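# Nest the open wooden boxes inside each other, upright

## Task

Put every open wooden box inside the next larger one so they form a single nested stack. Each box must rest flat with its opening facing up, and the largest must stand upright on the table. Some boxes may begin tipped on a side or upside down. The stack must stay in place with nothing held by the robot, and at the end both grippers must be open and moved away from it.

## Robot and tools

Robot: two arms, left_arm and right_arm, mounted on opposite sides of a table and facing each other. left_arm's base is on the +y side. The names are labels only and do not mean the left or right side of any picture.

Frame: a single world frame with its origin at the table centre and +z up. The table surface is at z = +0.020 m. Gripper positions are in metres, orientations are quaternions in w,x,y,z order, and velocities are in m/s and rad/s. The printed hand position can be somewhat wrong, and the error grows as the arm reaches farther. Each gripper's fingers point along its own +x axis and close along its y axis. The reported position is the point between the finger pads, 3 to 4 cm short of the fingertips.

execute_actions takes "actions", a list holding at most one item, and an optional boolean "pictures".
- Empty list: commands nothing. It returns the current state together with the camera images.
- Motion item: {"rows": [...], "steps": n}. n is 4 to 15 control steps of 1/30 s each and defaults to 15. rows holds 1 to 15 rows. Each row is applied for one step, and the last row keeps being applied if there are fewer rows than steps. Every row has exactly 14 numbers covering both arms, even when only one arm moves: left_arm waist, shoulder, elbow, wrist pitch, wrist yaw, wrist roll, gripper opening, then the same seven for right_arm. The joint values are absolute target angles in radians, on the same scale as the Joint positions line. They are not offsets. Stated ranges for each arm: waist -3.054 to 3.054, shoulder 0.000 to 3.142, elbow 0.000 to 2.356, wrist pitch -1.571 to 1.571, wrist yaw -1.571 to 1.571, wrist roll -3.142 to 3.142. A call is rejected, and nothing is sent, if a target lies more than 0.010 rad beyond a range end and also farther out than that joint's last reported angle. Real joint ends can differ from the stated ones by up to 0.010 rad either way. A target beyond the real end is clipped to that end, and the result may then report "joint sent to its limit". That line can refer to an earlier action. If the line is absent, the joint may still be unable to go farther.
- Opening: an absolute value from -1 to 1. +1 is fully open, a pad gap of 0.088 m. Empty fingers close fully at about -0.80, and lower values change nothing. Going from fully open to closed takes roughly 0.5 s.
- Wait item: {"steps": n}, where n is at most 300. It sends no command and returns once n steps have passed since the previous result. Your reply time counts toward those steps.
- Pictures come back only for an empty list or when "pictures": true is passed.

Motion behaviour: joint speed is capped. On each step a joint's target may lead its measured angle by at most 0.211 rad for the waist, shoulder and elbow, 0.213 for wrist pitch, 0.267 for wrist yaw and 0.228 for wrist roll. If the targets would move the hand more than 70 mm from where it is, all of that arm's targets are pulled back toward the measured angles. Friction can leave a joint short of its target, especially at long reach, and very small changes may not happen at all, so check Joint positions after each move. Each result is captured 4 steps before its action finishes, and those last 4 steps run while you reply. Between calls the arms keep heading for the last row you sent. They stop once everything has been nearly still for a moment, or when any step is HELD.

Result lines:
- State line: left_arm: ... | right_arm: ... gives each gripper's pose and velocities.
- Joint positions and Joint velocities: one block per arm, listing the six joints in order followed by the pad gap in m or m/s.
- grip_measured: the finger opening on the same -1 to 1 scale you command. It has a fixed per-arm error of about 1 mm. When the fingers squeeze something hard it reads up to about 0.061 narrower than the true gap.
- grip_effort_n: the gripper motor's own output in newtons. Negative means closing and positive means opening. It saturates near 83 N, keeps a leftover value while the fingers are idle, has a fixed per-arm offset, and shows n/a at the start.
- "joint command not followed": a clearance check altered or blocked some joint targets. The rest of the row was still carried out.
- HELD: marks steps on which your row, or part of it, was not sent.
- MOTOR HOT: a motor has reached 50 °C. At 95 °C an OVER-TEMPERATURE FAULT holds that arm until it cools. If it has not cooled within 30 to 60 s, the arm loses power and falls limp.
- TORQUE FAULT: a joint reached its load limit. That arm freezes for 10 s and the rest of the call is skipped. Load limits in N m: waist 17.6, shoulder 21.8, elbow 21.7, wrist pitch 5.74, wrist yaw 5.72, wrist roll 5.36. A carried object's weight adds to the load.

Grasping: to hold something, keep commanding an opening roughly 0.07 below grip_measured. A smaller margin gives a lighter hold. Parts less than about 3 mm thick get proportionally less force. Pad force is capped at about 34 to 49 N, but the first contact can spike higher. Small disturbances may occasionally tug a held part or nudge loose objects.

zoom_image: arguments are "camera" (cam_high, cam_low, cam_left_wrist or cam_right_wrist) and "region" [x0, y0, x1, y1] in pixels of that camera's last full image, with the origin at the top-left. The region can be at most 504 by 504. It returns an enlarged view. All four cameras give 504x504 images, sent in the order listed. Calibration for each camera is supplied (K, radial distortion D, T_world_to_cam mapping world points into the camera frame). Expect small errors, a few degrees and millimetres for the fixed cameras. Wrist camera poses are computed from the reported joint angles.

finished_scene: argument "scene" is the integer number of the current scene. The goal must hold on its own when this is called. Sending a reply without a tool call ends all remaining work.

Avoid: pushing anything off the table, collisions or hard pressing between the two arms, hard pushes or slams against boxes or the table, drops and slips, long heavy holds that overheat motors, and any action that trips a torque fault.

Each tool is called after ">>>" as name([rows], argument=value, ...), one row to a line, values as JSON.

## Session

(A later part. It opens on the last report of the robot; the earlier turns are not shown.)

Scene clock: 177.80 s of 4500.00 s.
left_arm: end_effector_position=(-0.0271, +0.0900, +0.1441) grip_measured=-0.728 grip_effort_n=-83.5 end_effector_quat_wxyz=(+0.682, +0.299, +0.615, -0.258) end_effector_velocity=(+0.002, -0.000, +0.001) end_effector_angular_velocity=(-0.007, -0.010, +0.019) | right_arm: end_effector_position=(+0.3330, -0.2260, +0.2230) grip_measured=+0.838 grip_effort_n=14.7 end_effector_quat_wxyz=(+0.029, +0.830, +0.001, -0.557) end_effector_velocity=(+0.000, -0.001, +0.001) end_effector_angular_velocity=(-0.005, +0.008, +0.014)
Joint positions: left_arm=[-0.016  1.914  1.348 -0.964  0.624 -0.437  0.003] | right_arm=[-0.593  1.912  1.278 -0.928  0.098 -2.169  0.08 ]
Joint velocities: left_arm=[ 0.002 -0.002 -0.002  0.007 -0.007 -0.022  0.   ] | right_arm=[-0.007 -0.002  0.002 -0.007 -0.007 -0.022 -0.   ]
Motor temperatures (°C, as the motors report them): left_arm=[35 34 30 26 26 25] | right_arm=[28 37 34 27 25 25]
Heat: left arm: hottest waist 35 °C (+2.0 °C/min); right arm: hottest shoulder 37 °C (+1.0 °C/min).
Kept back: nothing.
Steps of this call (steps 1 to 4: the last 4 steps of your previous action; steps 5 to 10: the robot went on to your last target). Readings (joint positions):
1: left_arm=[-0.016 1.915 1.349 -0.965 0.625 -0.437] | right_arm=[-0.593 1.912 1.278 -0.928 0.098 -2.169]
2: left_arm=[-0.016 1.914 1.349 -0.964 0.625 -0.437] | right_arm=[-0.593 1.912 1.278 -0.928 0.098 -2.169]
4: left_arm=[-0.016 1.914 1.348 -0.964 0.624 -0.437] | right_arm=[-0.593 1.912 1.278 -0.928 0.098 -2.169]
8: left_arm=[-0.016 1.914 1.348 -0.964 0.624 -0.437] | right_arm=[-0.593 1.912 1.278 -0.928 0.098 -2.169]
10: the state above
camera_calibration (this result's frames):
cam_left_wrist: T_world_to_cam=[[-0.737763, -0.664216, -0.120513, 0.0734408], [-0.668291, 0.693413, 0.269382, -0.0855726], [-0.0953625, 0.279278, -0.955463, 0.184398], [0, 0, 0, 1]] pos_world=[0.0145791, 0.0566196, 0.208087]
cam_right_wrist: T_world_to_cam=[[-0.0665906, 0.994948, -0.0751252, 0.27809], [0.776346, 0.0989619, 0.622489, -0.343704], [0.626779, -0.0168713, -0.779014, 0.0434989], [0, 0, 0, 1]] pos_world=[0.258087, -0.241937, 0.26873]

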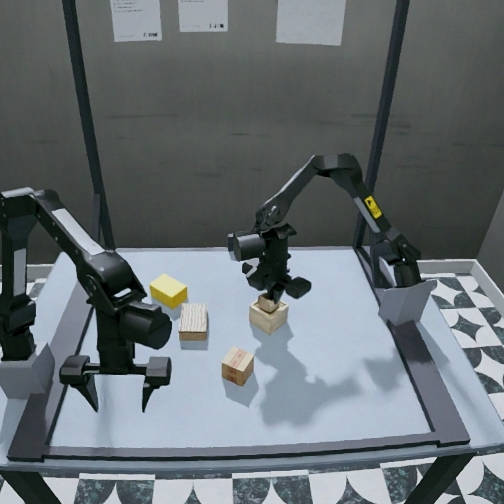

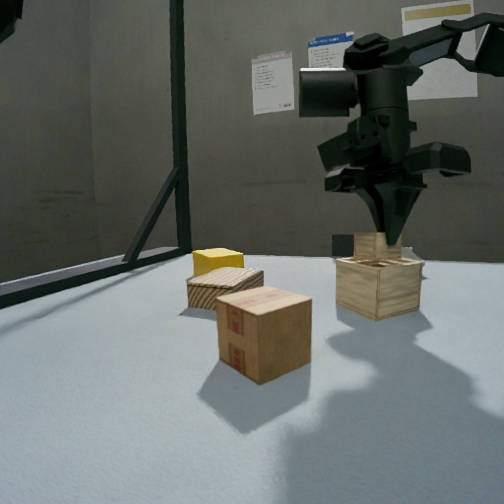

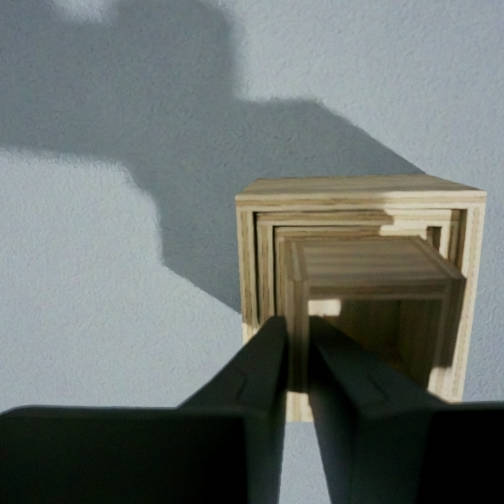

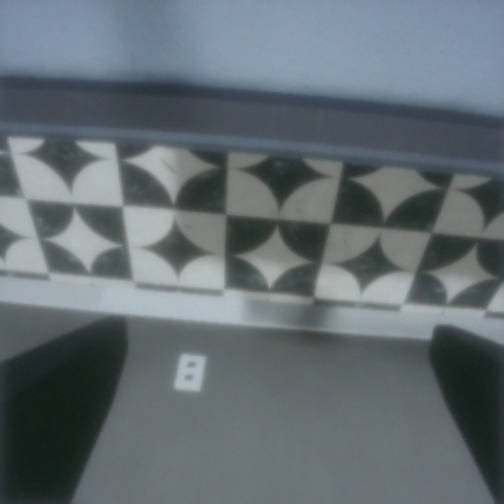

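>>> execute_actions([
  {"rows":[[-0.016,1.905,1.34,-0.968,0.64,-0.44,-0.85,-0.593,1.912,1.278,-0.928,0.098,-2.169,0.84]],"steps":15},
])

>>> execute_actions([
  {"steps":10},
], pictures=true)

>>> zoom_image(camera="cam_left_wrist", region=[200, 170, 480, 330])

Scene clock: 178.33 s of 4500.00 s.
left_arm: end_effector_position=(-0.0285, +0.0907, +0.1435) grip_measured=-0.728 grip_effort_n=-83.5 end_effector_quat_wxyz=(+0.679, +0.297, +0.619, -0.259) end_effector_velocity=(-0.001, +0.003, +0.000) end_effector_angular_velocity=(+0.007, -0.005, +0.025) | right_arm: end_effector_position=(+0.3330, -0.2260, +0.2230) grip_measured=+0.838 grip_effort_n=15.6 end_effector_quat_wxyz=(+0.029, +0.830, +0.001, -0.557) end_effector_velocity=(-0.003, -0.004, -0.001) end_effector_angular_velocity=(-0.016, +0.018, +0.000)
Joint positions: left_arm=[-0.016  1.914  1.345 -0.966  0.635 -0.437  0.003] | right_arm=[-0.593  1.912  1.278 -0.928  0.098 -2.169  0.08 ]
Joint velocities: left_arm=[-0.002 -0.007 -0.007 -0.007 -0.007 -0.022  0.   ] | right_arm=[-0.002 -0.002 -0.002 -0.022 -0.007 -0.007 -0.   ]
Motor temperatures (°C, as the motors report them): left_arm=[35 34 30 26 26 25] | right_arm=[28 37 34 27 25 25]
Heat: left arm: hottest waist 35 °C (+2.0 °C/min); right arm: hottest shoulder 37 °C (+1.0 °C/min).
Steps of this call (steps 1 to 5: the robot went on to your last target; steps 6 to 16: the first 11 steps of this action). Readings (joint positions):
6: left_arm=[-0.016 1.914 1.348 -0.964 0.624 -0.437] | right_arm=[-0.593 1.912 1.278 -0.928 0.098 -2.169]
7: left_arm=[-0.016 1.914 1.347 -0.964 0.624 -0.437] | right_arm=[-0.593 1.912 1.278 -0.928 0.098 -2.169]
9: left_arm=[-0.016 1.914 1.346 -0.964 0.629 -0.437] | right_arm=[-0.593 1.912 1.278 -0.928 0.098 -2.169]
13: left_arm=[-0.016 1.914 1.345 -0.966 0.633 -0.437] | right_arm=[-0.593 1.912 1.278 -0.928 0.098 -2.169]
16: the state above

Scene clock: 178.67 s of 4500.00 s.
left_arm: end_effector_position=(-0.0287, +0.0908, +0.1434) grip_measured=-0.728 grip_effort_n=-83.5 end_effector_quat_wxyz=(+0.679, +0.297, +0.620, -0.259) end_effector_velocity=(-0.001, -0.000, -0.001) end_effector_angular_velocity=(-0.000, -0.007, +0.012) | right_arm: end_effector_position=(+0.3330, -0.2260, +0.2230) grip_measured=+0.838 grip_effort_n=15.1 end_effector_quat_wxyz=(+0.029, +0.830, +0.001, -0.557) end_effector_velocity=(-0.004, +0.000, -0.003) end_effector_angular_velocity=(+0.003, +0.025, -0.004)
Joint positions: left_arm=[-0.016  1.914  1.345 -0.966  0.636 -0.437  0.003] | right_arm=[-0.593  1.912  1.278 -0.928  0.098 -2.169  0.08 ]
Joint velocities: left_arm=[-0.007 -0.002 -0.002  0.007 -0.007 -0.022 -0.   ] | right_arm=[ 0.002  0.002 -0.002 -0.007 -0.022  0.007 -0.   ]
Motor temperatures (°C, as the motors report them): left_arm=[35 34 30 26 26 25] | right_arm=[28 37 34 27 25 25]
Heat: left arm: hottest waist 35 °C (+2.0 °C/min); right arm: hottest shoulder 37 °C (+1.0 °C/min).
Kept back: nothing.
Steps of this call (steps 1 to 4: the last 4 steps of your previous action; steps 5 to 10: the robot went on to your last target). Readings (joint positions):
1: left_arm=[-0.016 1.914 1.345 -0.966 0.635 -0.437] | right_arm=[-0.593 1.912 1.278 -0.928 0.098 -2.169]
2: left_arm=[-0.016 1.914 1.345 -0.966 0.635 -0.437] | right_arm=[-0.593 1.912 1.278 -0.928 0.098 -2.169]
4: left_arm=[-0.016 1.914 1.345 -0.966 0.635 -0.437] | right_arm=[-0.593 1.912 1.278 -0.928 0.098 -2.169]
8: left_arm=[-0.016 1.914 1.345 -0.966 0.636 -0.437] | right_arm=[-0.593 1.912 1.278 -0.928 0.098 -2.169]
10: the state above
camera_calibration (this result's frames):
cam_left_wrist: T_world_to_cam=[[-0.736929, -0.666692, -0.111613, 0.0717079], [-0.667299, 0.691129, 0.277585, -0.0879318], [-0.107924, 0.279039, -0.954196, 0.182798], [0, 0, 0, 1]] pos_world=[0.0138952, 0.0575714, 0.206837]
cam_right_wrist: T_world_to_cam=[[-0.0665906, 0.994948, -0.0751252, 0.27809], [0.776346, 0.0989619, 0.622489, -0.343704], [0.626779, -0.0168713, -0.779014, 0.0434989], [0, 0, 0, 1]] pos_world=[0.258087, -0.241937, 0.26873]

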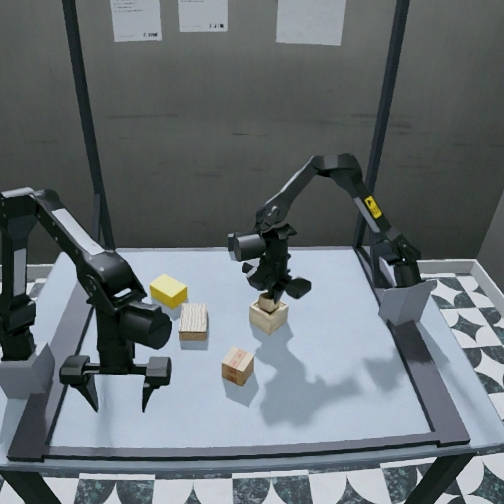

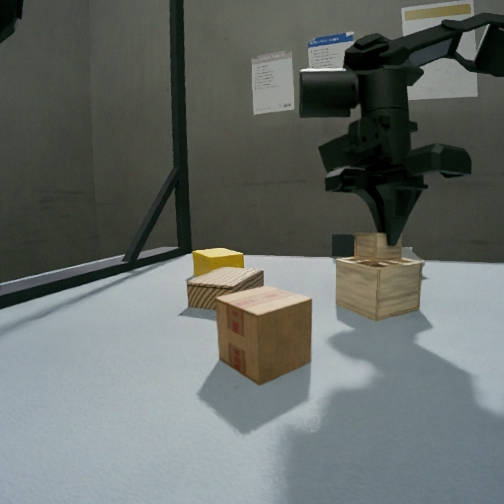

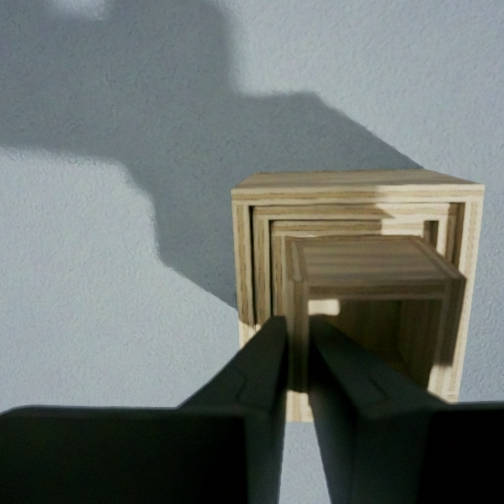

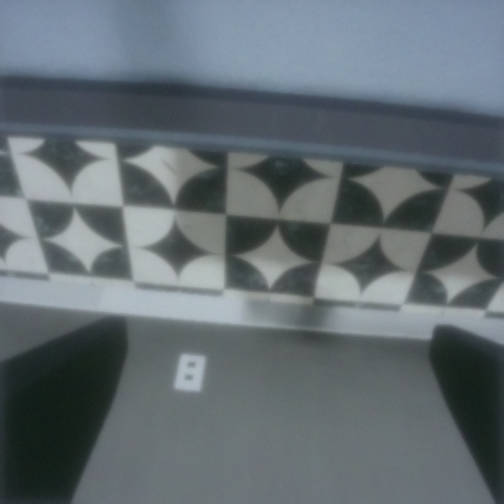

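Region (200, 170, 480, 330) of cam_left_wrist's 504x504 image, scaled by 1.800, with more detail than that image has; it fills the top 288 rows of this view, and the rest is white.

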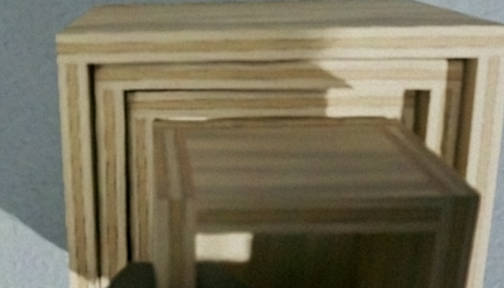

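>>> execute_actions([
  {"rows":[[-0.042,1.945,1.318,-0.93,0.638,-0.46,-0.85,-0.593,1.912,1.278,-0.928,0.098,-2.169,0.84]],"steps":15},
])

>>> execute_actions([
  {"steps":10},
], pictures=true)

>>> zoom_image(camera="cam_left_wrist", region=[200, 170, 480, 330])

Scene clock: 179.27 s of 4500.00 s.
left_arm: end_effector_position=(-0.0285, +0.0924, +0.1313) grip_measured=-0.728 grip_effort_n=-83.5 end_effector_quat_wxyz=(+0.676, +0.299, +0.624, -0.254) end_effector_velocity=(-0.003, +0.004, -0.000) end_effector_angular_velocity=(+0.014, +0.012, +0.020) | right_arm: end_effector_position=(+0.3330, -0.2260, +0.2230) grip_measured=+0.838 grip_effort_n=14.7 end_effector_quat_wxyz=(+0.029, +0.830, +0.001, -0.557) end_effector_velocity=(-0.003, -0.001, -0.001) end_effector_angular_velocity=(-0.006, +0.010, +0.009)
Joint positions: left_arm=[-0.038  1.93   1.327 -0.934  0.636 -0.456  0.003] | right_arm=[-0.593  1.912  1.278 -0.928  0.098 -2.169  0.08 ]
Joint velocities: left_arm=[-0.002 -0.002 -0.002 -0.022  0.007 -0.007 -0.   ] | right_arm=[ 0.002 -0.002 -0.002 -0.007 -0.007 -0.007 -0.   ]
Motor temperatures (°C, as the motors report them): left_arm=[35 34 30 26 26 25] | right_arm=[28 37 34 27 25 25]
Heat: left arm: hottest waist 35 °C (+2.0 °C/min); right arm: hottest shoulder 37 °C (+1.0 °C/min).
Steps of this call (steps 1 to 7: the robot went on to your last target; steps 8 to 18: the first 11 steps of this action). Readings (joint positions):
8: left_arm=[-0.017 1.914 1.343 -0.964 0.636 -0.440] | right_arm=[-0.593 1.912 1.278 -0.928 0.098 -2.169]
9: left_arm=[-0.020 1.914 1.339 -0.956 0.636 -0.444] | right_arm=[-0.593 1.912 1.278 -0.928 0.098 -2.169]
11: left_arm=[-0.030 1.919 1.334 -0.946 0.636 -0.449] | right_arm=[-0.593 1.912 1.278 -0.928 0.098 -2.169]
15: left_arm=[-0.037 1.929 1.327 -0.936 0.636 -0.454] | right_arm=[-0.593 1.912 1.278 -0.928 0.098 -2.169]
18: the state above

Scene clock: 179.60 s of 4500.00 s.
left_arm: end_effector_position=(-0.0284, +0.0925, +0.1312) grip_measured=-0.728 grip_effort_n=-83.5 end_effector_quat_wxyz=(+0.676, +0.299, +0.624, -0.254) end_effector_velocity=(-0.002, +0.001, -0.001) end_effector_angular_velocity=(+0.008, -0.005, +0.003) | right_arm: end_effector_position=(+0.3330, -0.2260, +0.2230) grip_measured=+0.838 grip_effort_n=15.1 end_effector_quat_wxyz=(+0.029, +0.830, +0.001, -0.557) end_effector_velocity=(-0.003, -0.004, -0.001) end_effector_angular_velocity=(-0.011, +0.018, -0.013)
Joint positions: left_arm=[-0.038  1.93   1.326 -0.934  0.636 -0.457  0.003] | right_arm=[-0.593  1.912  1.278 -0.928  0.098 -2.169  0.08 ]
Joint velocities: left_arm=[-0.007 -0.002  0.002 -0.007 -0.007 -0.007 -0.   ] | right_arm=[-0.002 -0.002 -0.002 -0.022 -0.007  0.007 -0.   ]
Motor temperatures (°C, as the motors report them): left_arm=[35 34 30 26 26 25] | right_arm=[28 37 34 27 25 25]
Heat: left arm: hottest waist 35 °C (+2.0 °C/min); right arm: hottest shoulder 37 °C (+1.0 °C/min).
Kept back: nothing.
Steps of this call (steps 1 to 4: the last 4 steps of your previous action; steps 5 to 10: the robot went on to your last target). Readings (joint positions):
1: left_arm=[-0.038 1.930 1.327 -0.934 0.636 -0.456] | right_arm=[-0.593 1.912 1.278 -0.928 0.098 -2.169]
2: left_arm=[-0.038 1.930 1.327 -0.934 0.636 -0.456] | right_arm=[-0.593 1.912 1.278 -0.928 0.098 -2.169]
4: left_arm=[-0.038 1.930 1.327 -0.934 0.636 -0.456] | right_arm=[-0.593 1.912 1.278 -0.928 0.098 -2.169]
8: left_arm=[-0.038 1.930 1.326 -0.934 0.636 -0.457] | right_arm=[-0.593 1.912 1.278 -0.928 0.098 -2.169]
10: the state above
camera_calibration (this result's frames):
cam_left_wrist: T_world_to_cam=[[-0.734481, -0.668574, -0.116385, 0.0725004], [-0.668997, 0.684537, 0.289573, -0.0865469], [-0.113932, 0.290547, -0.950054, 0.168981], [0, 0, 0, 1]] pos_world=[0.014603, 0.0586195, 0.194041]
cam_right_wrist: T_world_to_cam=[[-0.0665906, 0.994948, -0.0751252, 0.27809], [0.776346, 0.0989619, 0.622489, -0.343704], [0.626779, -0.0168713, -0.779014, 0.0434989], [0, 0, 0, 1]] pos_world=[0.258087, -0.241937, 0.26873]

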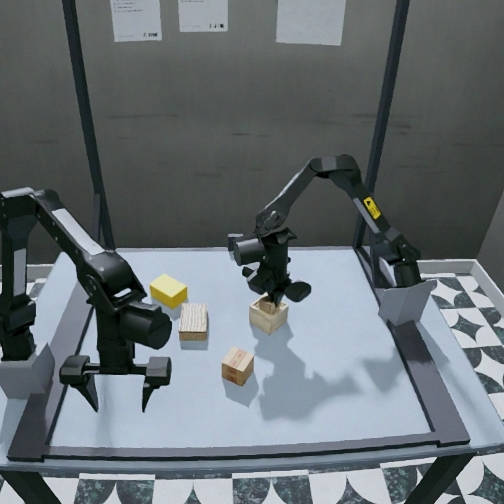

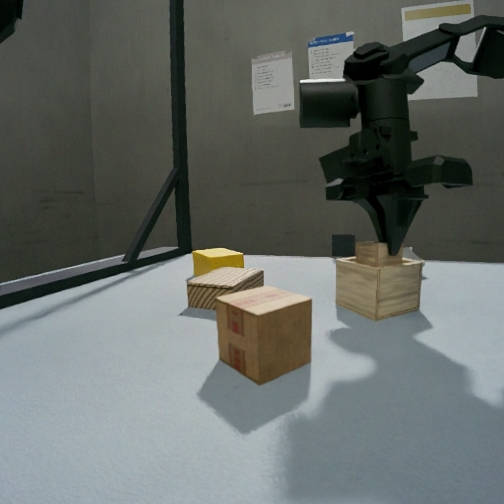

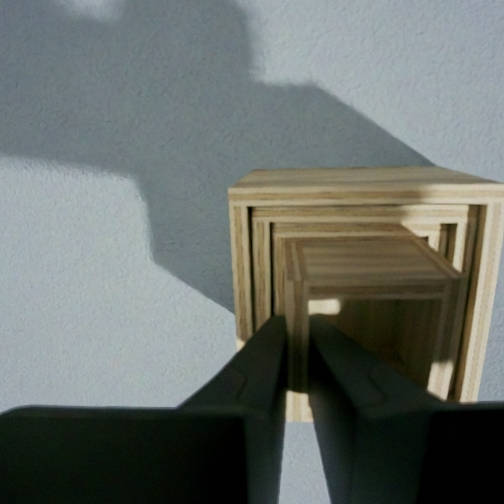

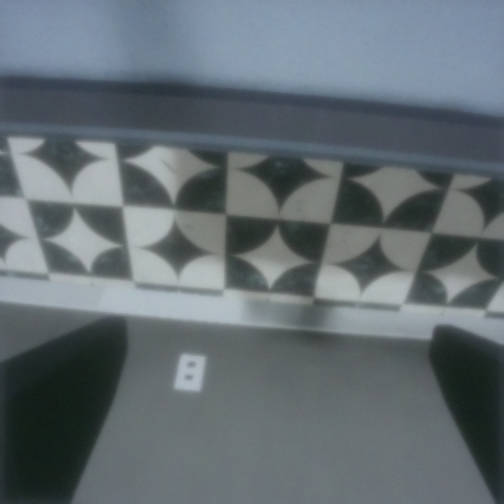

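Region (200, 170, 480, 330) of cam_left_wrist's 504x504 image, scaled by 1.800, with more detail than that image has; it fills the top 288 rows of this view, and the rest is white.

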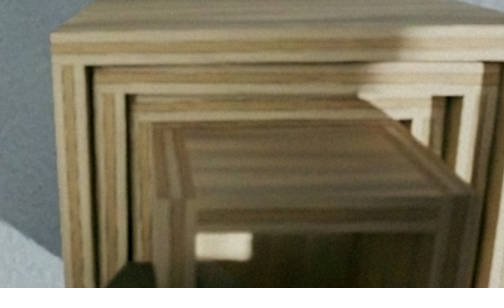

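>>> execute_actions([
  {"rows":[[-0.038,1.93,1.326,-0.934,0.636,-0.457,-0.5,-0.593,1.912,1.278,-0.928,0.098,-2.169,0.84]],"steps":12},
])

>>> execute_actions([
  {"rows":[[0.0,1.86,1.40,-1.05,0.636,-0.43,-0.5,-0.593,1.912,1.278,-0.928,0.098,-2.169,0.84]],"steps":15},
])

>>> execute_actions([
  {"steps":10},
], pictures=true)

Scene clock: 180.03 s of 4500.00 s.
left_arm: end_effector_position=(-0.0288, +0.0924, +0.1309) grip_measured=-0.547 grip_effort_n=15.6 end_effector_quat_wxyz=(+0.676, +0.299, +0.624, -0.254) end_effector_velocity=(-0.000, +0.002, -0.000) end_effector_angular_velocity=(+0.008, -0.005, +0.010) | right_arm: end_effector_position=(+0.3330, -0.2260, +0.2230) grip_measured=+0.838 grip_effort_n=15.1 end_effector_quat_wxyz=(+0.029, +0.830, +0.001, -0.557) end_effector_velocity=(-0.003, +0.003, -0.002) end_effector_angular_velocity=(+0.009, +0.018, +0.014)
Joint positions: left_arm=[-0.039  1.93   1.326 -0.933  0.636 -0.457  0.012] | right_arm=[-0.593  1.912  1.278 -0.928  0.098 -2.169  0.08 ]
Joint velocities: left_arm=[-0.002 -0.002 -0.002 -0.007 -0.007 -0.007  0.017] | right_arm=[ 0.002  0.002 -0.002  0.007 -0.022 -0.007 -0.   ]
Motor temperatures (°C, as the motors report them): left_arm=[35 34 30 26 26 25] | right_arm=[28 37 34 27 25 25]
Heat: left arm: hottest waist 35 °C (+2.0 °C/min); right arm: hottest shoulder 37 °C (+1.0 °C/min).
Steps of this call (steps 1 to 5: the robot went on to your last target; steps 6 to 13: the first 8 steps of this action). Readings (joint positions):
6: left_arm=[-0.038 1.930 1.326 -0.933 0.636 -0.457] | right_arm=[-0.593 1.912 1.278 -0.928 0.098 -2.169]
7: left_arm=[-0.038 1.930 1.326 -0.933 0.636 -0.457] | right_arm=[-0.593 1.912 1.278 -0.928 0.098 -2.169]
9: left_arm=[-0.038 1.930 1.326 -0.933 0.636 -0.457] | right_arm=[-0.593 1.912 1.278 -0.928 0.098 -2.169]
13: the state above

Scene clock: 180.53 s of 4500.00 s.
left_arm: end_effector_position=(-0.0426, +0.0858, +0.1658) grip_measured=-0.504 grip_effort_n=15.6 end_effector_quat_wxyz=(+0.683, +0.293, +0.614, -0.266) end_effector_velocity=(-0.005, +0.009, -0.001) end_effector_angular_velocity=(+0.034, +0.021, +0.040) | right_arm: end_effector_position=(+0.3330, -0.2260, +0.2230) grip_measured=+0.838 grip_effort_n=14.7 end_effector_quat_wxyz=(+0.029, +0.830, +0.001, -0.557) end_effector_velocity=(-0.001, -0.002, -0.000) end_effector_angular_velocity=(-0.010, +0.011, +0.017)
Joint positions: left_arm=[-0.005  1.869  1.393 -1.041  0.636 -0.434  0.014] | right_arm=[-0.593  1.912  1.278 -0.928  0.098 -2.169  0.08 ]
Joint velocities: left_arm=[-0.002 -0.002 -0.002 -0.051  0.007 -0.007 -0.   ] | right_arm=[-0.002 -0.002 -0.002 -0.007 -0.007 -0.022 -0.   ]
Motor temperatures (°C, as the motors report them): left_arm=[35 34 30 26 26 25] | right_arm=[28 37 34 27 25 25]
Heat: left arm: hottest waist 35 °C (+3.0 °C/min); right arm: hottest shoulder 37 °C (+1.0 °C/min).
Steps of this call (steps 1 to 4: the last 4 steps of your previous action; steps 5 to 15: the first 11 steps of this action). Readings (joint positions):
5: left_arm=[-0.038 1.927 1.332 -0.943 0.636 -0.455] | right_arm=[-0.593 1.912 1.278 -0.928 0.098 -2.169]
6: left_arm=[-0.034 1.924 1.342 -0.973 0.636 -0.451] | right_arm=[-0.593 1.912 1.278 -0.928 0.098 -2.169]
8: left_arm=[-0.023 1.909 1.359 -1.006 0.636 -0.444] | right_arm=[-0.593 1.912 1.278 -0.928 0.098 -2.169]
12: left_arm=[-0.006 1.874 1.388 -1.032 0.636 -0.436] | right_arm=[-0.593 1.912 1.278 -0.928 0.098 -2.169]
15: the state above

Scene clock: 180.87 s of 4500.00 s.
left_arm: end_effector_position=(-0.0431, +0.0869, +0.1658) grip_measured=-0.503 grip_effort_n=15.6 end_effector_quat_wxyz=(+0.682, +0.293, +0.616, -0.264) end_effector_velocity=(-0.000, +0.002, -0.000) end_effector_angular_velocity=(+0.011, -0.004, -0.019) | right_arm: end_effector_position=(+0.3330, -0.2260, +0.2230) grip_measured=+0.838 grip_effort_n=15.1 end_effector_quat_wxyz=(+0.029, +0.830, +0.001, -0.557) end_effector_velocity=(+0.002, +0.000, +0.001) end_effector_angular_velocity=(+0.009, +0.003, +0.003)
Joint positions: left_arm=[-0.005  1.869  1.393 -1.048  0.636 -0.433  0.014] | right_arm=[-0.593  1.912  1.278 -0.928  0.098 -2.169  0.08 ]
Joint velocities: left_arm=[-0.002 -0.002 -0.002 -0.007 -0.007  0.022 -0.   ] | right_arm=[-0.007 -0.002 -0.002  0.007 -0.007 -0.007 -0.   ]
Motor temperatures (°C, as the motors report them): left_arm=[35 34 30 26 26 25] | right_arm=[28 37 34 27 25 25]
Heat: left arm: hottest waist 35 °C (+3.0 °C/min); right arm: hottest shoulder 37 °C (+1.0 °C/min).
Kept back: nothing.
Steps of this call (steps 1 to 4: the last 4 steps of your previous action; steps 5 to 10: the robot went on to your last target). Readings (joint positions):
1: left_arm=[-0.005 1.869 1.393 -1.043 0.636 -0.434] | right_arm=[-0.593 1.912 1.278 -0.928 0.098 -2.169]
2: left_arm=[-0.005 1.869 1.393 -1.045 0.636 -0.434] | right_arm=[-0.593 1.912 1.278 -0.928 0.098 -2.169]
4: left_arm=[-0.005 1.869 1.393 -1.046 0.636 -0.434] | right_arm=[-0.593 1.912 1.278 -0.928 0.098 -2.169]
8: left_arm=[-0.005 1.869 1.393 -1.048 0.636 -0.433] | right_arm=[-0.593 1.912 1.278 -0.928 0.098 -2.169]
10: the state above
camera_calibration (this result's frames):
cam_left_wrist: T_world_to_cam=[[-0.738659, -0.665803, -0.105302, 0.0598027], [-0.666344, 0.69762, 0.263271, -0.0992255], [-0.101826, 0.264635, -0.958958, 0.20608], [0, 0, 0, 1]] pos_world=[-0.000960291, 0.0545026, 0.230042]
cam_right_wrist: T_world_to_cam=[[-0.0665906, 0.994948, -0.0751252, 0.27809], [0.776346, 0.0989619, 0.622489, -0.343704], [0.626779, -0.0168713, -0.779014, 0.0434989], [0, 0, 0, 1]] pos_world=[0.258087, -0.241937, 0.26873]

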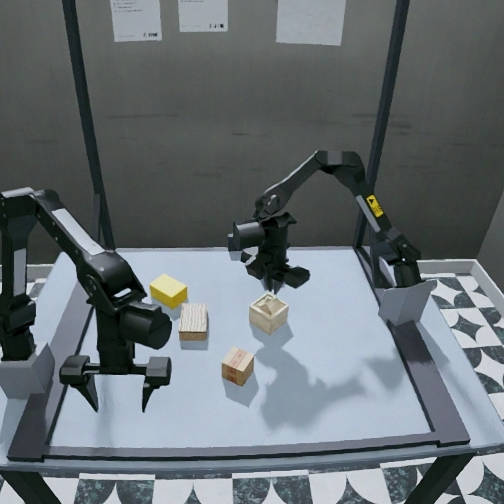

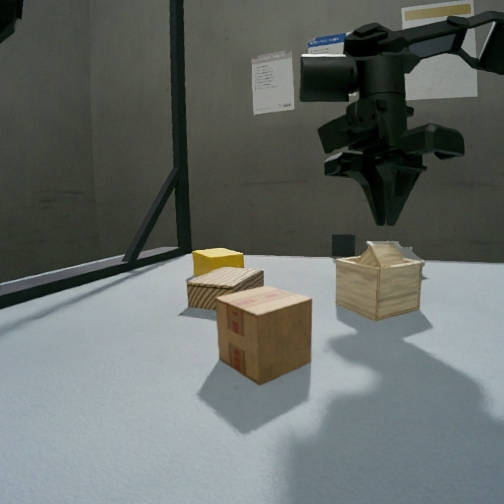

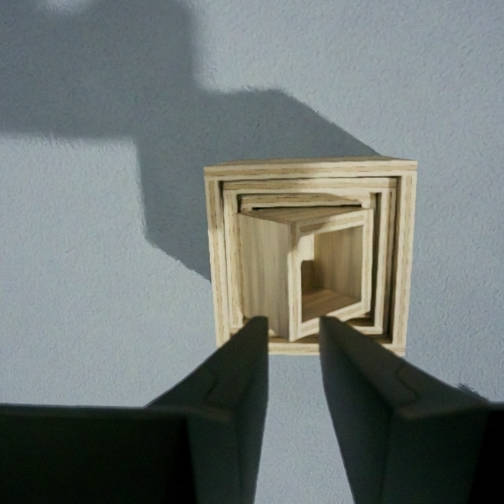

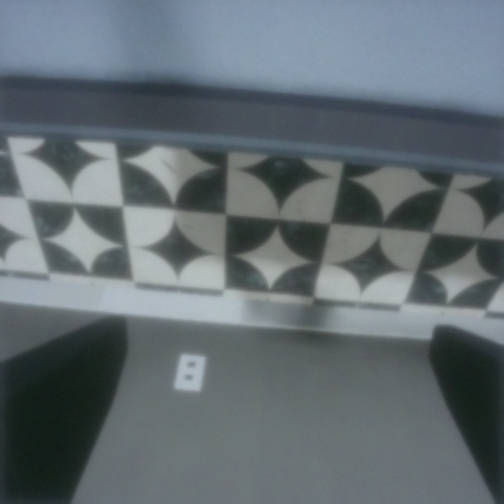

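>>> execute_actions([
  {"rows":[[-0.018,1.905,1.36,-0.99,0.636,-0.445,-0.85,-0.593,1.912,1.278,-0.928,0.098,-2.169,0.84]],"steps":15},
])

>>> execute_actions([
  {"steps":10},
], pictures=true)

Scene clock: 181.50 s of 4500.00 s.
left_arm: end_effector_position=(-0.0361, +0.0876, +0.1517) grip_measured=-0.789 grip_effort_n=-83.5 end_effector_quat_wxyz=(+0.680, +0.296, +0.617, -0.263) end_effector_velocity=(+0.001, -0.003, -0.000) end_effector_angular_velocity=(-0.012, -0.012, -0.009) | right_arm: end_effector_position=(+0.3330, -0.2260, +0.2230) grip_measured=+0.838 grip_effort_n=14.7 end_effector_quat_wxyz=(+0.029, +0.830, +0.001, -0.557) end_effector_velocity=(-0.003, -0.001, -0.003) end_effector_angular_velocity=(-0.007, +0.026, +0.019)
Joint positions: left_arm=[-0.017  1.895  1.366 -0.995  0.636 -0.441  0.   ] | right_arm=[-0.593  1.912  1.278 -0.928  0.098 -2.169  0.08 ]
Joint velocities: left_arm=[-0.002 -0.002 -0.002  0.022 -0.007 -0.007 -0.   ] | right_arm=[-0.002  0.002 -0.002 -0.007 -0.022 -0.022 -0.   ]
Motor temperatures (°C, as the motors report them): left_arm=[35 34 30 25 26 25] | right_arm=[28 37 34 27 25 25]
Heat: left arm: hottest waist 35 °C (+3.0 °C/min); right arm: hottest shoulder 37 °C (+1.0 °C/min).
Steps of this call (steps 1 to 8: the robot went on to your last target; steps 9 to 19: the first 11 steps of this action). Readings (joint positions):
9: left_arm=[-0.005 1.869 1.392 -1.045 0.636 -0.433] | right_arm=[-0.593 1.912 1.278 -0.928 0.098 -2.169]
10: left_arm=[-0.006 1.871 1.388 -1.032 0.636 -0.433] | right_arm=[-0.593 1.912 1.278 -0.928 0.098 -2.169]
12: left_arm=[-0.010 1.877 1.382 -1.013 0.636 -0.436] | right_arm=[-0.593 1.912 1.278 -0.928 0.098 -2.169]
16: left_arm=[-0.017 1.892 1.369 -1.000 0.636 -0.440] | right_arm=[-0.593 1.912 1.278 -0.928 0.098 -2.169]
19: the state above

Scene clock: 181.83 s of 4500.00 s.
left_arm: end_effector_position=(-0.0358, +0.0873, +0.1515) grip_measured=-0.789 grip_effort_n=-83.5 end_effector_quat_wxyz=(+0.680, +0.295, +0.617, -0.263) end_effector_velocity=(+0.002, +0.003, -0.000) end_effector_angular_velocity=(+0.013, -0.019, +0.011) | right_arm: end_effector_position=(+0.3330, -0.2260, +0.2230) grip_measured=+0.838 grip_effort_n=15.1 end_effector_quat_wxyz=(+0.029, +0.830, +0.001, -0.557) end_effector_velocity=(-0.005, -0.003, -0.002) end_effector_angular_velocity=(-0.009, +0.030, +0.003)
Joint positions: left_arm=[-0.017  1.895  1.366 -0.992  0.636 -0.442  0.   ] | right_arm=[-0.593  1.912  1.278 -0.928  0.098 -2.169  0.08 ]
Joint velocities: left_arm=[-0.002 -0.002 -0.002 -0.007 -0.022 -0.007  0.   ] | right_arm=[-0.002 -0.002 -0.002 -0.022 -0.022 -0.007  0.   ]
Motor temperatures (°C, as the motors report them): left_arm=[35 34 30 25 26 25] | right_arm=[28 37 34 27 25 25]
Heat: left arm: hottest waist 35 °C (+3.0 °C/min); right arm: hottest shoulder 37 °C (+1.0 °C/min).
Kept back: nothing.
Steps of this call (steps 1 to 4: the last 4 steps of your previous action; steps 5 to 10: the robot went on to your last target). Readings (joint positions):
1: left_arm=[-0.017 1.895 1.366 -0.995 0.636 -0.441] | right_arm=[-0.593 1.912 1.278 -0.928 0.098 -2.169]
2: left_arm=[-0.017 1.895 1.366 -0.994 0.636 -0.441] | right_arm=[-0.593 1.912 1.278 -0.928 0.098 -2.169]
4: left_arm=[-0.017 1.895 1.366 -0.993 0.636 -0.442] | right_arm=[-0.593 1.912 1.278 -0.928 0.098 -2.169]
8: left_arm=[-0.017 1.895 1.366 -0.992 0.636 -0.442] | right_arm=[-0.593 1.912 1.278 -0.928 0.098 -2.169]
10: the state above
camera_calibration (this result's frames):
cam_left_wrist: T_world_to_cam=[[-0.740277, -0.663672, -0.107377, 0.0639785], [-0.664251, 0.697379, 0.269135, -0.0916796], [-0.103735, 0.27056, -0.957098, 0.192068], [0, 0, 0, 1]] pos_world=[0.0063877, 0.0544301, 0.215372]
cam_right_wrist: T_world_to_cam=[[-0.0665906, 0.994948, -0.0751252, 0.27809], [0.776346, 0.0989619, 0.622489, -0.343704], [0.626779, -0.0168713, -0.779014, 0.0434989], [0, 0, 0, 1]] pos_world=[0.258087, -0.241937, 0.26873]

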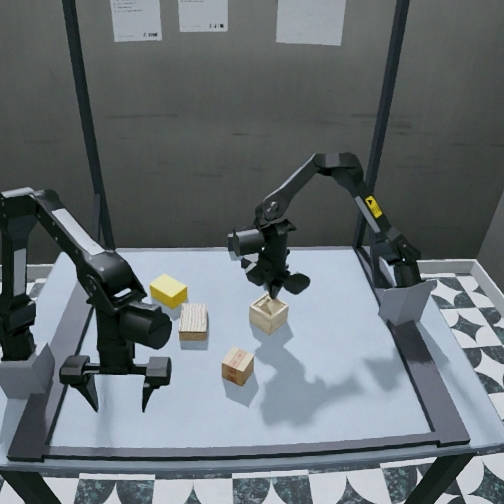

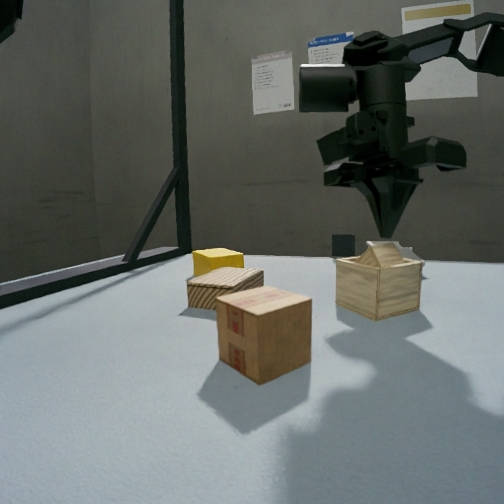

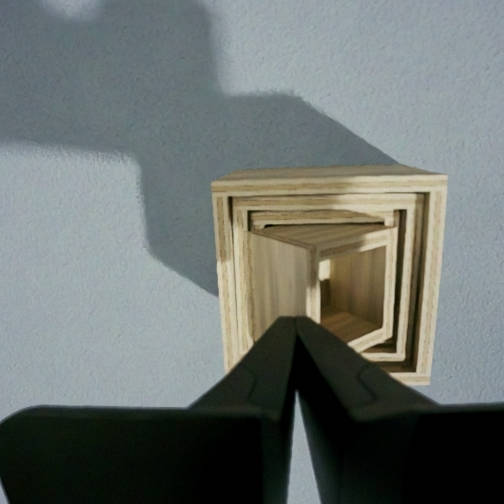

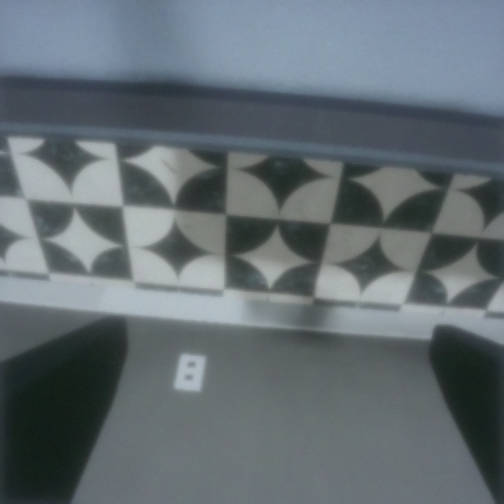

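>>> execute_actions([
  {"rows":[[-0.035,1.93,1.335,-0.945,0.636,-0.455,-0.85,-0.593,1.912,1.278,-0.928,0.098,-2.169,0.84]],"steps":15},
])

>>> execute_actions([
  {"steps":10},
], pictures=true)

Scene clock: 182.37 s of 4500.00 s.
left_arm: end_effector_position=(-0.0313, +0.0899, +0.1365) grip_measured=-0.789 grip_effort_n=-83.5 end_effector_quat_wxyz=(+0.676, +0.299, +0.621, -0.258) end_effector_velocity=(+0.001, -0.003, -0.000) end_effector_angular_velocity=(-0.012, -0.012, -0.009) | right_arm: end_effector_position=(+0.3330, -0.2260, +0.2230) grip_measured=+0.838 grip_effort_n=14.7 end_effector_quat_wxyz=(+0.029, +0.830, +0.001, -0.557) end_effector_velocity=(+0.001, -0.005, +0.004) end_effector_angular_velocity=(-0.023, -0.012, -0.002)
Joint positions: left_arm=[-0.035  1.921  1.34  -0.95   0.636 -0.452  0.   ] | right_arm=[-0.593  1.912  1.278 -0.928  0.098 -2.169  0.08 ]
Joint velocities: left_arm=[-0.002 -0.002 -0.002  0.022 -0.007 -0.007 -0.   ] | right_arm=[-0.002 -0.007  0.002 -0.022  0.022 -0.007 -0.   ]
Motor temperatures (°C, as the motors report them): left_arm=[35 34 30 25 26 25] | right_arm=[28 37 34 27 25 25]
Heat: left arm: hottest waist 35 °C (+3.0 °C/min); right arm: hottest shoulder 37 °C (+1.0 °C/min).
Steps of this call (steps 1 to 5: the robot went on to your last target; steps 6 to 16: the first 11 steps of this action). Readings (joint positions):
6: left_arm=[-0.018 1.897 1.363 -0.988 0.636 -0.443] | right_arm=[-0.593 1.912 1.278 -0.928 0.098 -2.169]
7: left_arm=[-0.020 1.899 1.359 -0.976 0.636 -0.445] | right_arm=[-0.593 1.912 1.278 -0.928 0.098 -2.169]
9: left_arm=[-0.026 1.907 1.353 -0.963 0.636 -0.448] | right_arm=[-0.593 1.912 1.278 -0.928 0.098 -2.169]
13: left_arm=[-0.034 1.920 1.341 -0.953 0.636 -0.451] | right_arm=[-0.593 1.912 1.278 -0.928 0.098 -2.169]
16: the state above

Scene clock: 182.70 s of 4500.00 s.
left_arm: end_effector_position=(-0.0312, +0.0897, +0.1364) grip_measured=-0.789 grip_effort_n=-83.5 end_effector_quat_wxyz=(+0.677, +0.299, +0.621, -0.259) end_effector_velocity=(+0.002, +0.002, +0.002) end_effector_angular_velocity=(+0.008, -0.021, -0.004) | right_arm: end_effector_position=(+0.3330, -0.2260, +0.2230) grip_measured=+0.838 grip_effort_n=14.7 end_effector_quat_wxyz=(+0.029, +0.830, +0.001, -0.557) end_effector_velocity=(-0.001, -0.000, +0.001) end_effector_angular_velocity=(-0.006, +0.008, +0.019)
Joint positions: left_arm=[-0.035  1.921  1.34  -0.948  0.636 -0.452  0.   ] | right_arm=[-0.593  1.912  1.278 -0.928  0.098 -2.169  0.08 ]
Joint velocities: left_arm=[ 0.002 -0.007 -0.002 -0.007 -0.022  0.007 -0.   ] | right_arm=[-0.002 -0.002  0.002 -0.007 -0.007 -0.022 -0.   ]
Motor temperatures (°C, as the motors report them): left_arm=[35 34 30 25 26 25] | right_arm=[28 37 34 27 25 25]
Heat: left arm: hottest waist 35 °C (+3.0 °C/min); right arm: hottest shoulder 37 °C (+1.0 °C/min).
Kept back: nothing.
Steps of this call (steps 1 to 4: the last 4 steps of your previous action; steps 5 to 10: the robot went on to your last target). Readings (joint positions):
1: left_arm=[-0.035 1.921 1.340 -0.949 0.636 -0.452] | right_arm=[-0.593 1.912 1.278 -0.928 0.098 -2.169]
2: left_arm=[-0.035 1.921 1.340 -0.948 0.636 -0.452] | right_arm=[-0.593 1.912 1.278 -0.928 0.098 -2.169]
4: left_arm=[-0.035 1.921 1.340 -0.948 0.636 -0.452] | right_arm=[-0.593 1.912 1.278 -0.928 0.098 -2.169]
8: left_arm=[-0.035 1.921 1.340 -0.948 0.636 -0.452] | right_arm=[-0.593 1.912 1.278 -0.928 0.098 -2.169]
10: the state above
camera_calibration (this result's frames):
cam_left_wrist: T_world_to_cam=[[-0.739698, -0.663376, -0.113046, 0.0681516], [-0.663952, 0.692084, 0.283174, -0.0876238], [-0.109614, 0.28452, -0.952383, 0.175403], [0, 0, 0, 1]] pos_world=[0.0114602, 0.0559474, 0.199568]
cam_right_wrist: T_world_to_cam=[[-0.0665906, 0.994948, -0.0751252, 0.27809], [0.776346, 0.0989619, 0.622489, -0.343704], [0.626779, -0.0168713, -0.779014, 0.0434989], [0, 0, 0, 1]] pos_world=[0.258087, -0.241937, 0.26873]

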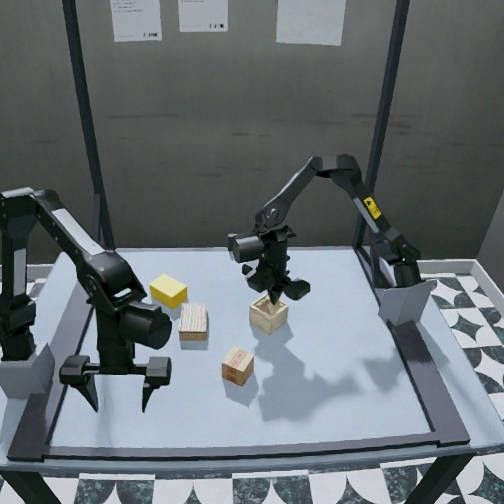

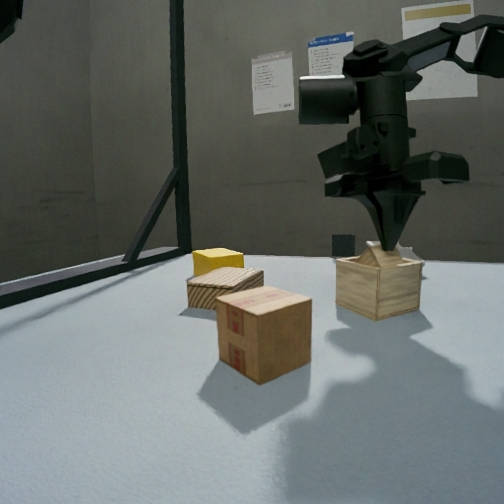

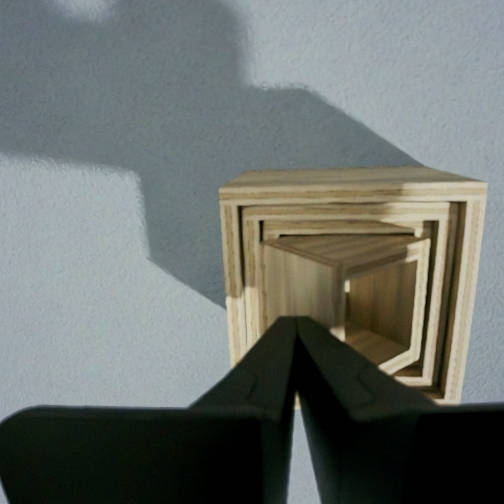

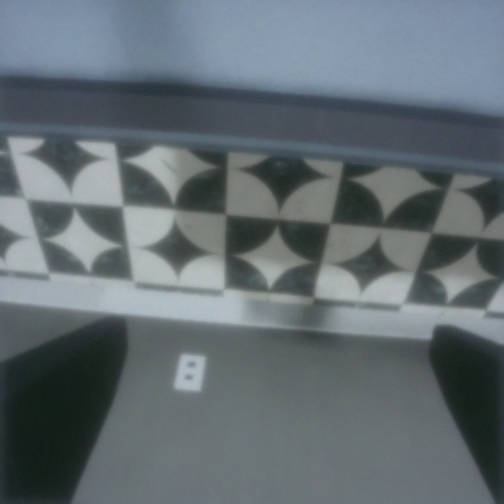

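>>> execute_actions([
  {"rows":[[-0.017,1.89,1.37,-0.995,0.636,-0.445,-0.85,-0.593,1.912,1.278,-0.928,0.098,-2.169,0.84],[-0.017,1.89,1.37,-0.995,0.636,-0.445,-0.85,-0.593,1.912,1.278,-0.928,0.098,-2.169,0.84],[-0.017,1.89,1.37,-0.995,0.636,-0.445,-0.85,-0.593,1.912,1.278,-0.928,0.098,-2.169,0.84],[-0.017,1.89,1.37,-0.995,0.636,-0.445,-0.85,-0.593,1.912,1.278,-0.928,0.098,-2.169,0.84],[-0.017,1.89,1.37,-0.995,0.636,-0.445,-0.85,-0.593,1.912,1.278,-0.928,0.098,-2.169,0.84],[-0.017,1.89,1.37,-0.995,0.636,-0.445,-0.85,-0.593,1.912,1.278,-0.928,0.098,-2.169,0.84],[-0.017,1.89,1.37,-0.995,0.636,-0.445,-0.85,-0.593,1.912,1.278,-0.928,0.098,-2.169,0.84],[-0.02,1.895,1.41,-1.03,0.636,-0.445,-0.85,-0.593,1.912,1.278,-0.928,0.098,-2.169,0.84]],"steps":15},
])

>>> execute_actions([
  {"steps":12},
], pictures=true)

Scene clock: 183.57 s of 4500.00 s.
left_arm: end_effector_position=(-0.0373, +0.0858, +0.1505) grip_measured=-0.789 grip_effort_n=-83.5 end_effector_quat_wxyz=(+0.679, +0.295, +0.621, -0.257) end_effector_velocity=(-0.023, -0.037, +0.038) end_effector_angular_velocity=(-0.062, -0.029, -0.073) | right_arm: end_effector_position=(+0.3330, -0.2260, +0.2230) grip_measured=+0.838 grip_effort_n=14.7 end_effector_quat_wxyz=(+0.029, +0.830, +0.001, -0.557) end_effector_velocity=(+0.003, +0.003, +0.003) end_effector_angular_velocity=(+0.019, -0.007, +0.021)
Joint positions: left_arm=[-0.023  1.908  1.385 -1.011  0.636 -0.449  0.   ] | right_arm=[-0.593  1.912  1.278 -0.928  0.098 -2.169  0.08 ]
Joint velocities: left_arm=[-0.002 -0.022  0.183 -0.11  -0.007  0.007 -0.   ] | right_arm=[-0.007 -0.007 -0.002  0.022 -0.007 -0.022 -0.   ]
Motor temperatures (°C, as the motors report them): left_arm=[35 34 30 25 26 25] | right_arm=[28 37 34 27 25 25]
Heat: left arm: hottest waist 35 °C (+3.0 °C/min); right arm: hottest shoulder 37 °C (+1.0 °C/min).
Steps of this call (steps 1 to 15: the robot went on to your last target; steps 16 to 26: the first 11 steps of this action). Readings (joint positions):
16: left_arm=[-0.034 1.921 1.341 -0.950 0.636 -0.452] | right_arm=[-0.593 1.912 1.278 -0.928 0.098 -2.169]
17: left_arm=[-0.033 1.921 1.344 -0.960 0.636 -0.452] | right_arm=[-0.593 1.912 1.278 -0.928 0.098 -2.169]
19: left_arm=[-0.030 1.918 1.349 -0.975 0.636 -0.452] | right_arm=[-0.593 1.912 1.278 -0.928 0.098 -2.169]
23: left_arm=[-0.023 1.908 1.362 -0.992 0.636 -0.449] | right_arm=[-0.593 1.912 1.278 -0.928 0.098 -2.169]
26: the state above

Scene clock: 183.97 s of 4500.00 s.
left_arm: end_effector_position=(-0.0398, +0.0836, +0.1539) grip_measured=-0.789 grip_effort_n=-83.5 end_effector_quat_wxyz=(+0.679, +0.296, +0.621, -0.258) end_effector_velocity=(-0.004, -0.002, +0.002) end_effector_angular_velocity=(-0.005, +0.006, -0.014) | right_arm: end_effector_position=(+0.3330, -0.2260, +0.2230) grip_measured=+0.838 grip_effort_n=14.7 end_effector_quat_wxyz=(+0.029, +0.830, +0.001, -0.557) end_effector_velocity=(+0.000, +0.001, +0.000) end_effector_angular_velocity=(+0.008, +0.003, +0.008)
Joint positions: left_arm=[-0.023  1.906  1.402 -1.027  0.636 -0.448  0.   ] | right_arm=[-0.593  1.912  1.278 -0.928  0.098 -2.169  0.08 ]
Joint velocities: left_arm=[-0.002 -0.007  0.007 -0.007  0.007  0.007 -0.   ] | right_arm=[-0.002 -0.002 -0.002  0.007 -0.007 -0.007  0.   ]
Motor temperatures (°C, as the motors report them): left_arm=[35 34 30 25 26 25] | right_arm=[28 37 34 27 25 25]
Heat: left arm: hottest waist 35 °C (+3.0 °C/min); right arm: hottest shoulder 37 °C (+1.0 °C/min).
Kept back: nothing.
Steps of this call (steps 1 to 4: the last 4 steps of your previous action; steps 5 to 12: the robot went on to your last target). Readings (joint positions):
1: left_arm=[-0.023 1.907 1.391 -1.015 0.636 -0.449] | right_arm=[-0.593 1.912 1.278 -0.928 0.098 -2.169]
2: left_arm=[-0.023 1.906 1.395 -1.018 0.636 -0.448] | right_arm=[-0.593 1.912 1.278 -0.928 0.098 -2.169]
4: left_arm=[-0.023 1.906 1.399 -1.022 0.636 -0.448] | right_arm=[-0.593 1.912 1.278 -0.928 0.098 -2.169]
8: left_arm=[-0.023 1.906 1.400 -1.027 0.636 -0.448] | right_arm=[-0.593 1.912 1.278 -0.928 0.098 -2.169]
12: the state above
camera_calibration (this result's frames):
cam_left_wrist: T_world_to_cam=[[-0.734949, -0.66895, -0.111151, 0.0600662], [-0.669218, 0.689016, 0.278216, -0.0932917], [-0.109528, 0.278859, -0.954066, 0.193641], [0, 0, 0, 1]] pos_world=[0.00292215, 0.0504622, 0.217378]
cam_right_wrist: T_world_to_cam=[[-0.0665906, 0.994948, -0.0751252, 0.27809], [0.776346, 0.0989619, 0.622489, -0.343704], [0.626779, -0.0168713, -0.779014, 0.0434989], [0, 0, 0, 1]] pos_world=[0.258087, -0.241937, 0.26873]

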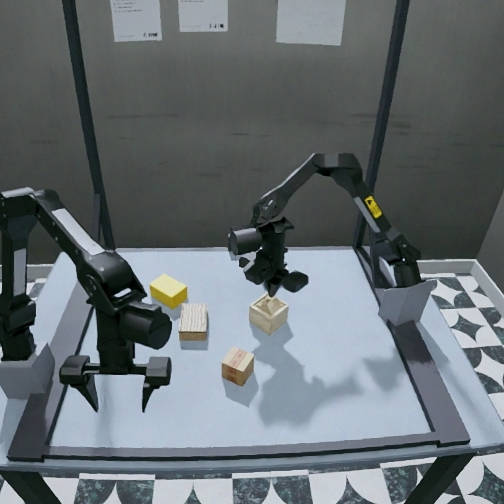

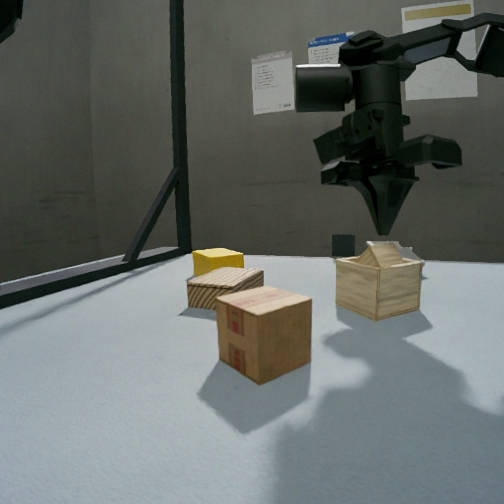

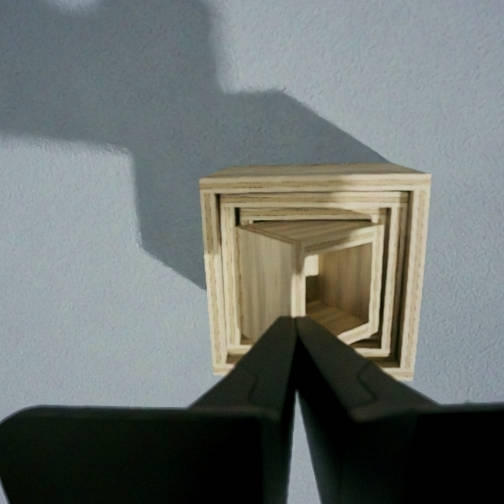

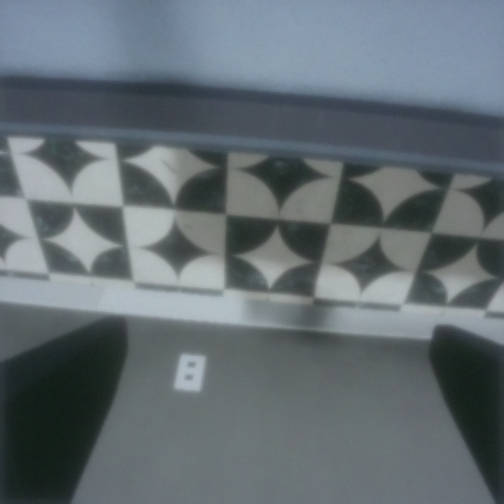

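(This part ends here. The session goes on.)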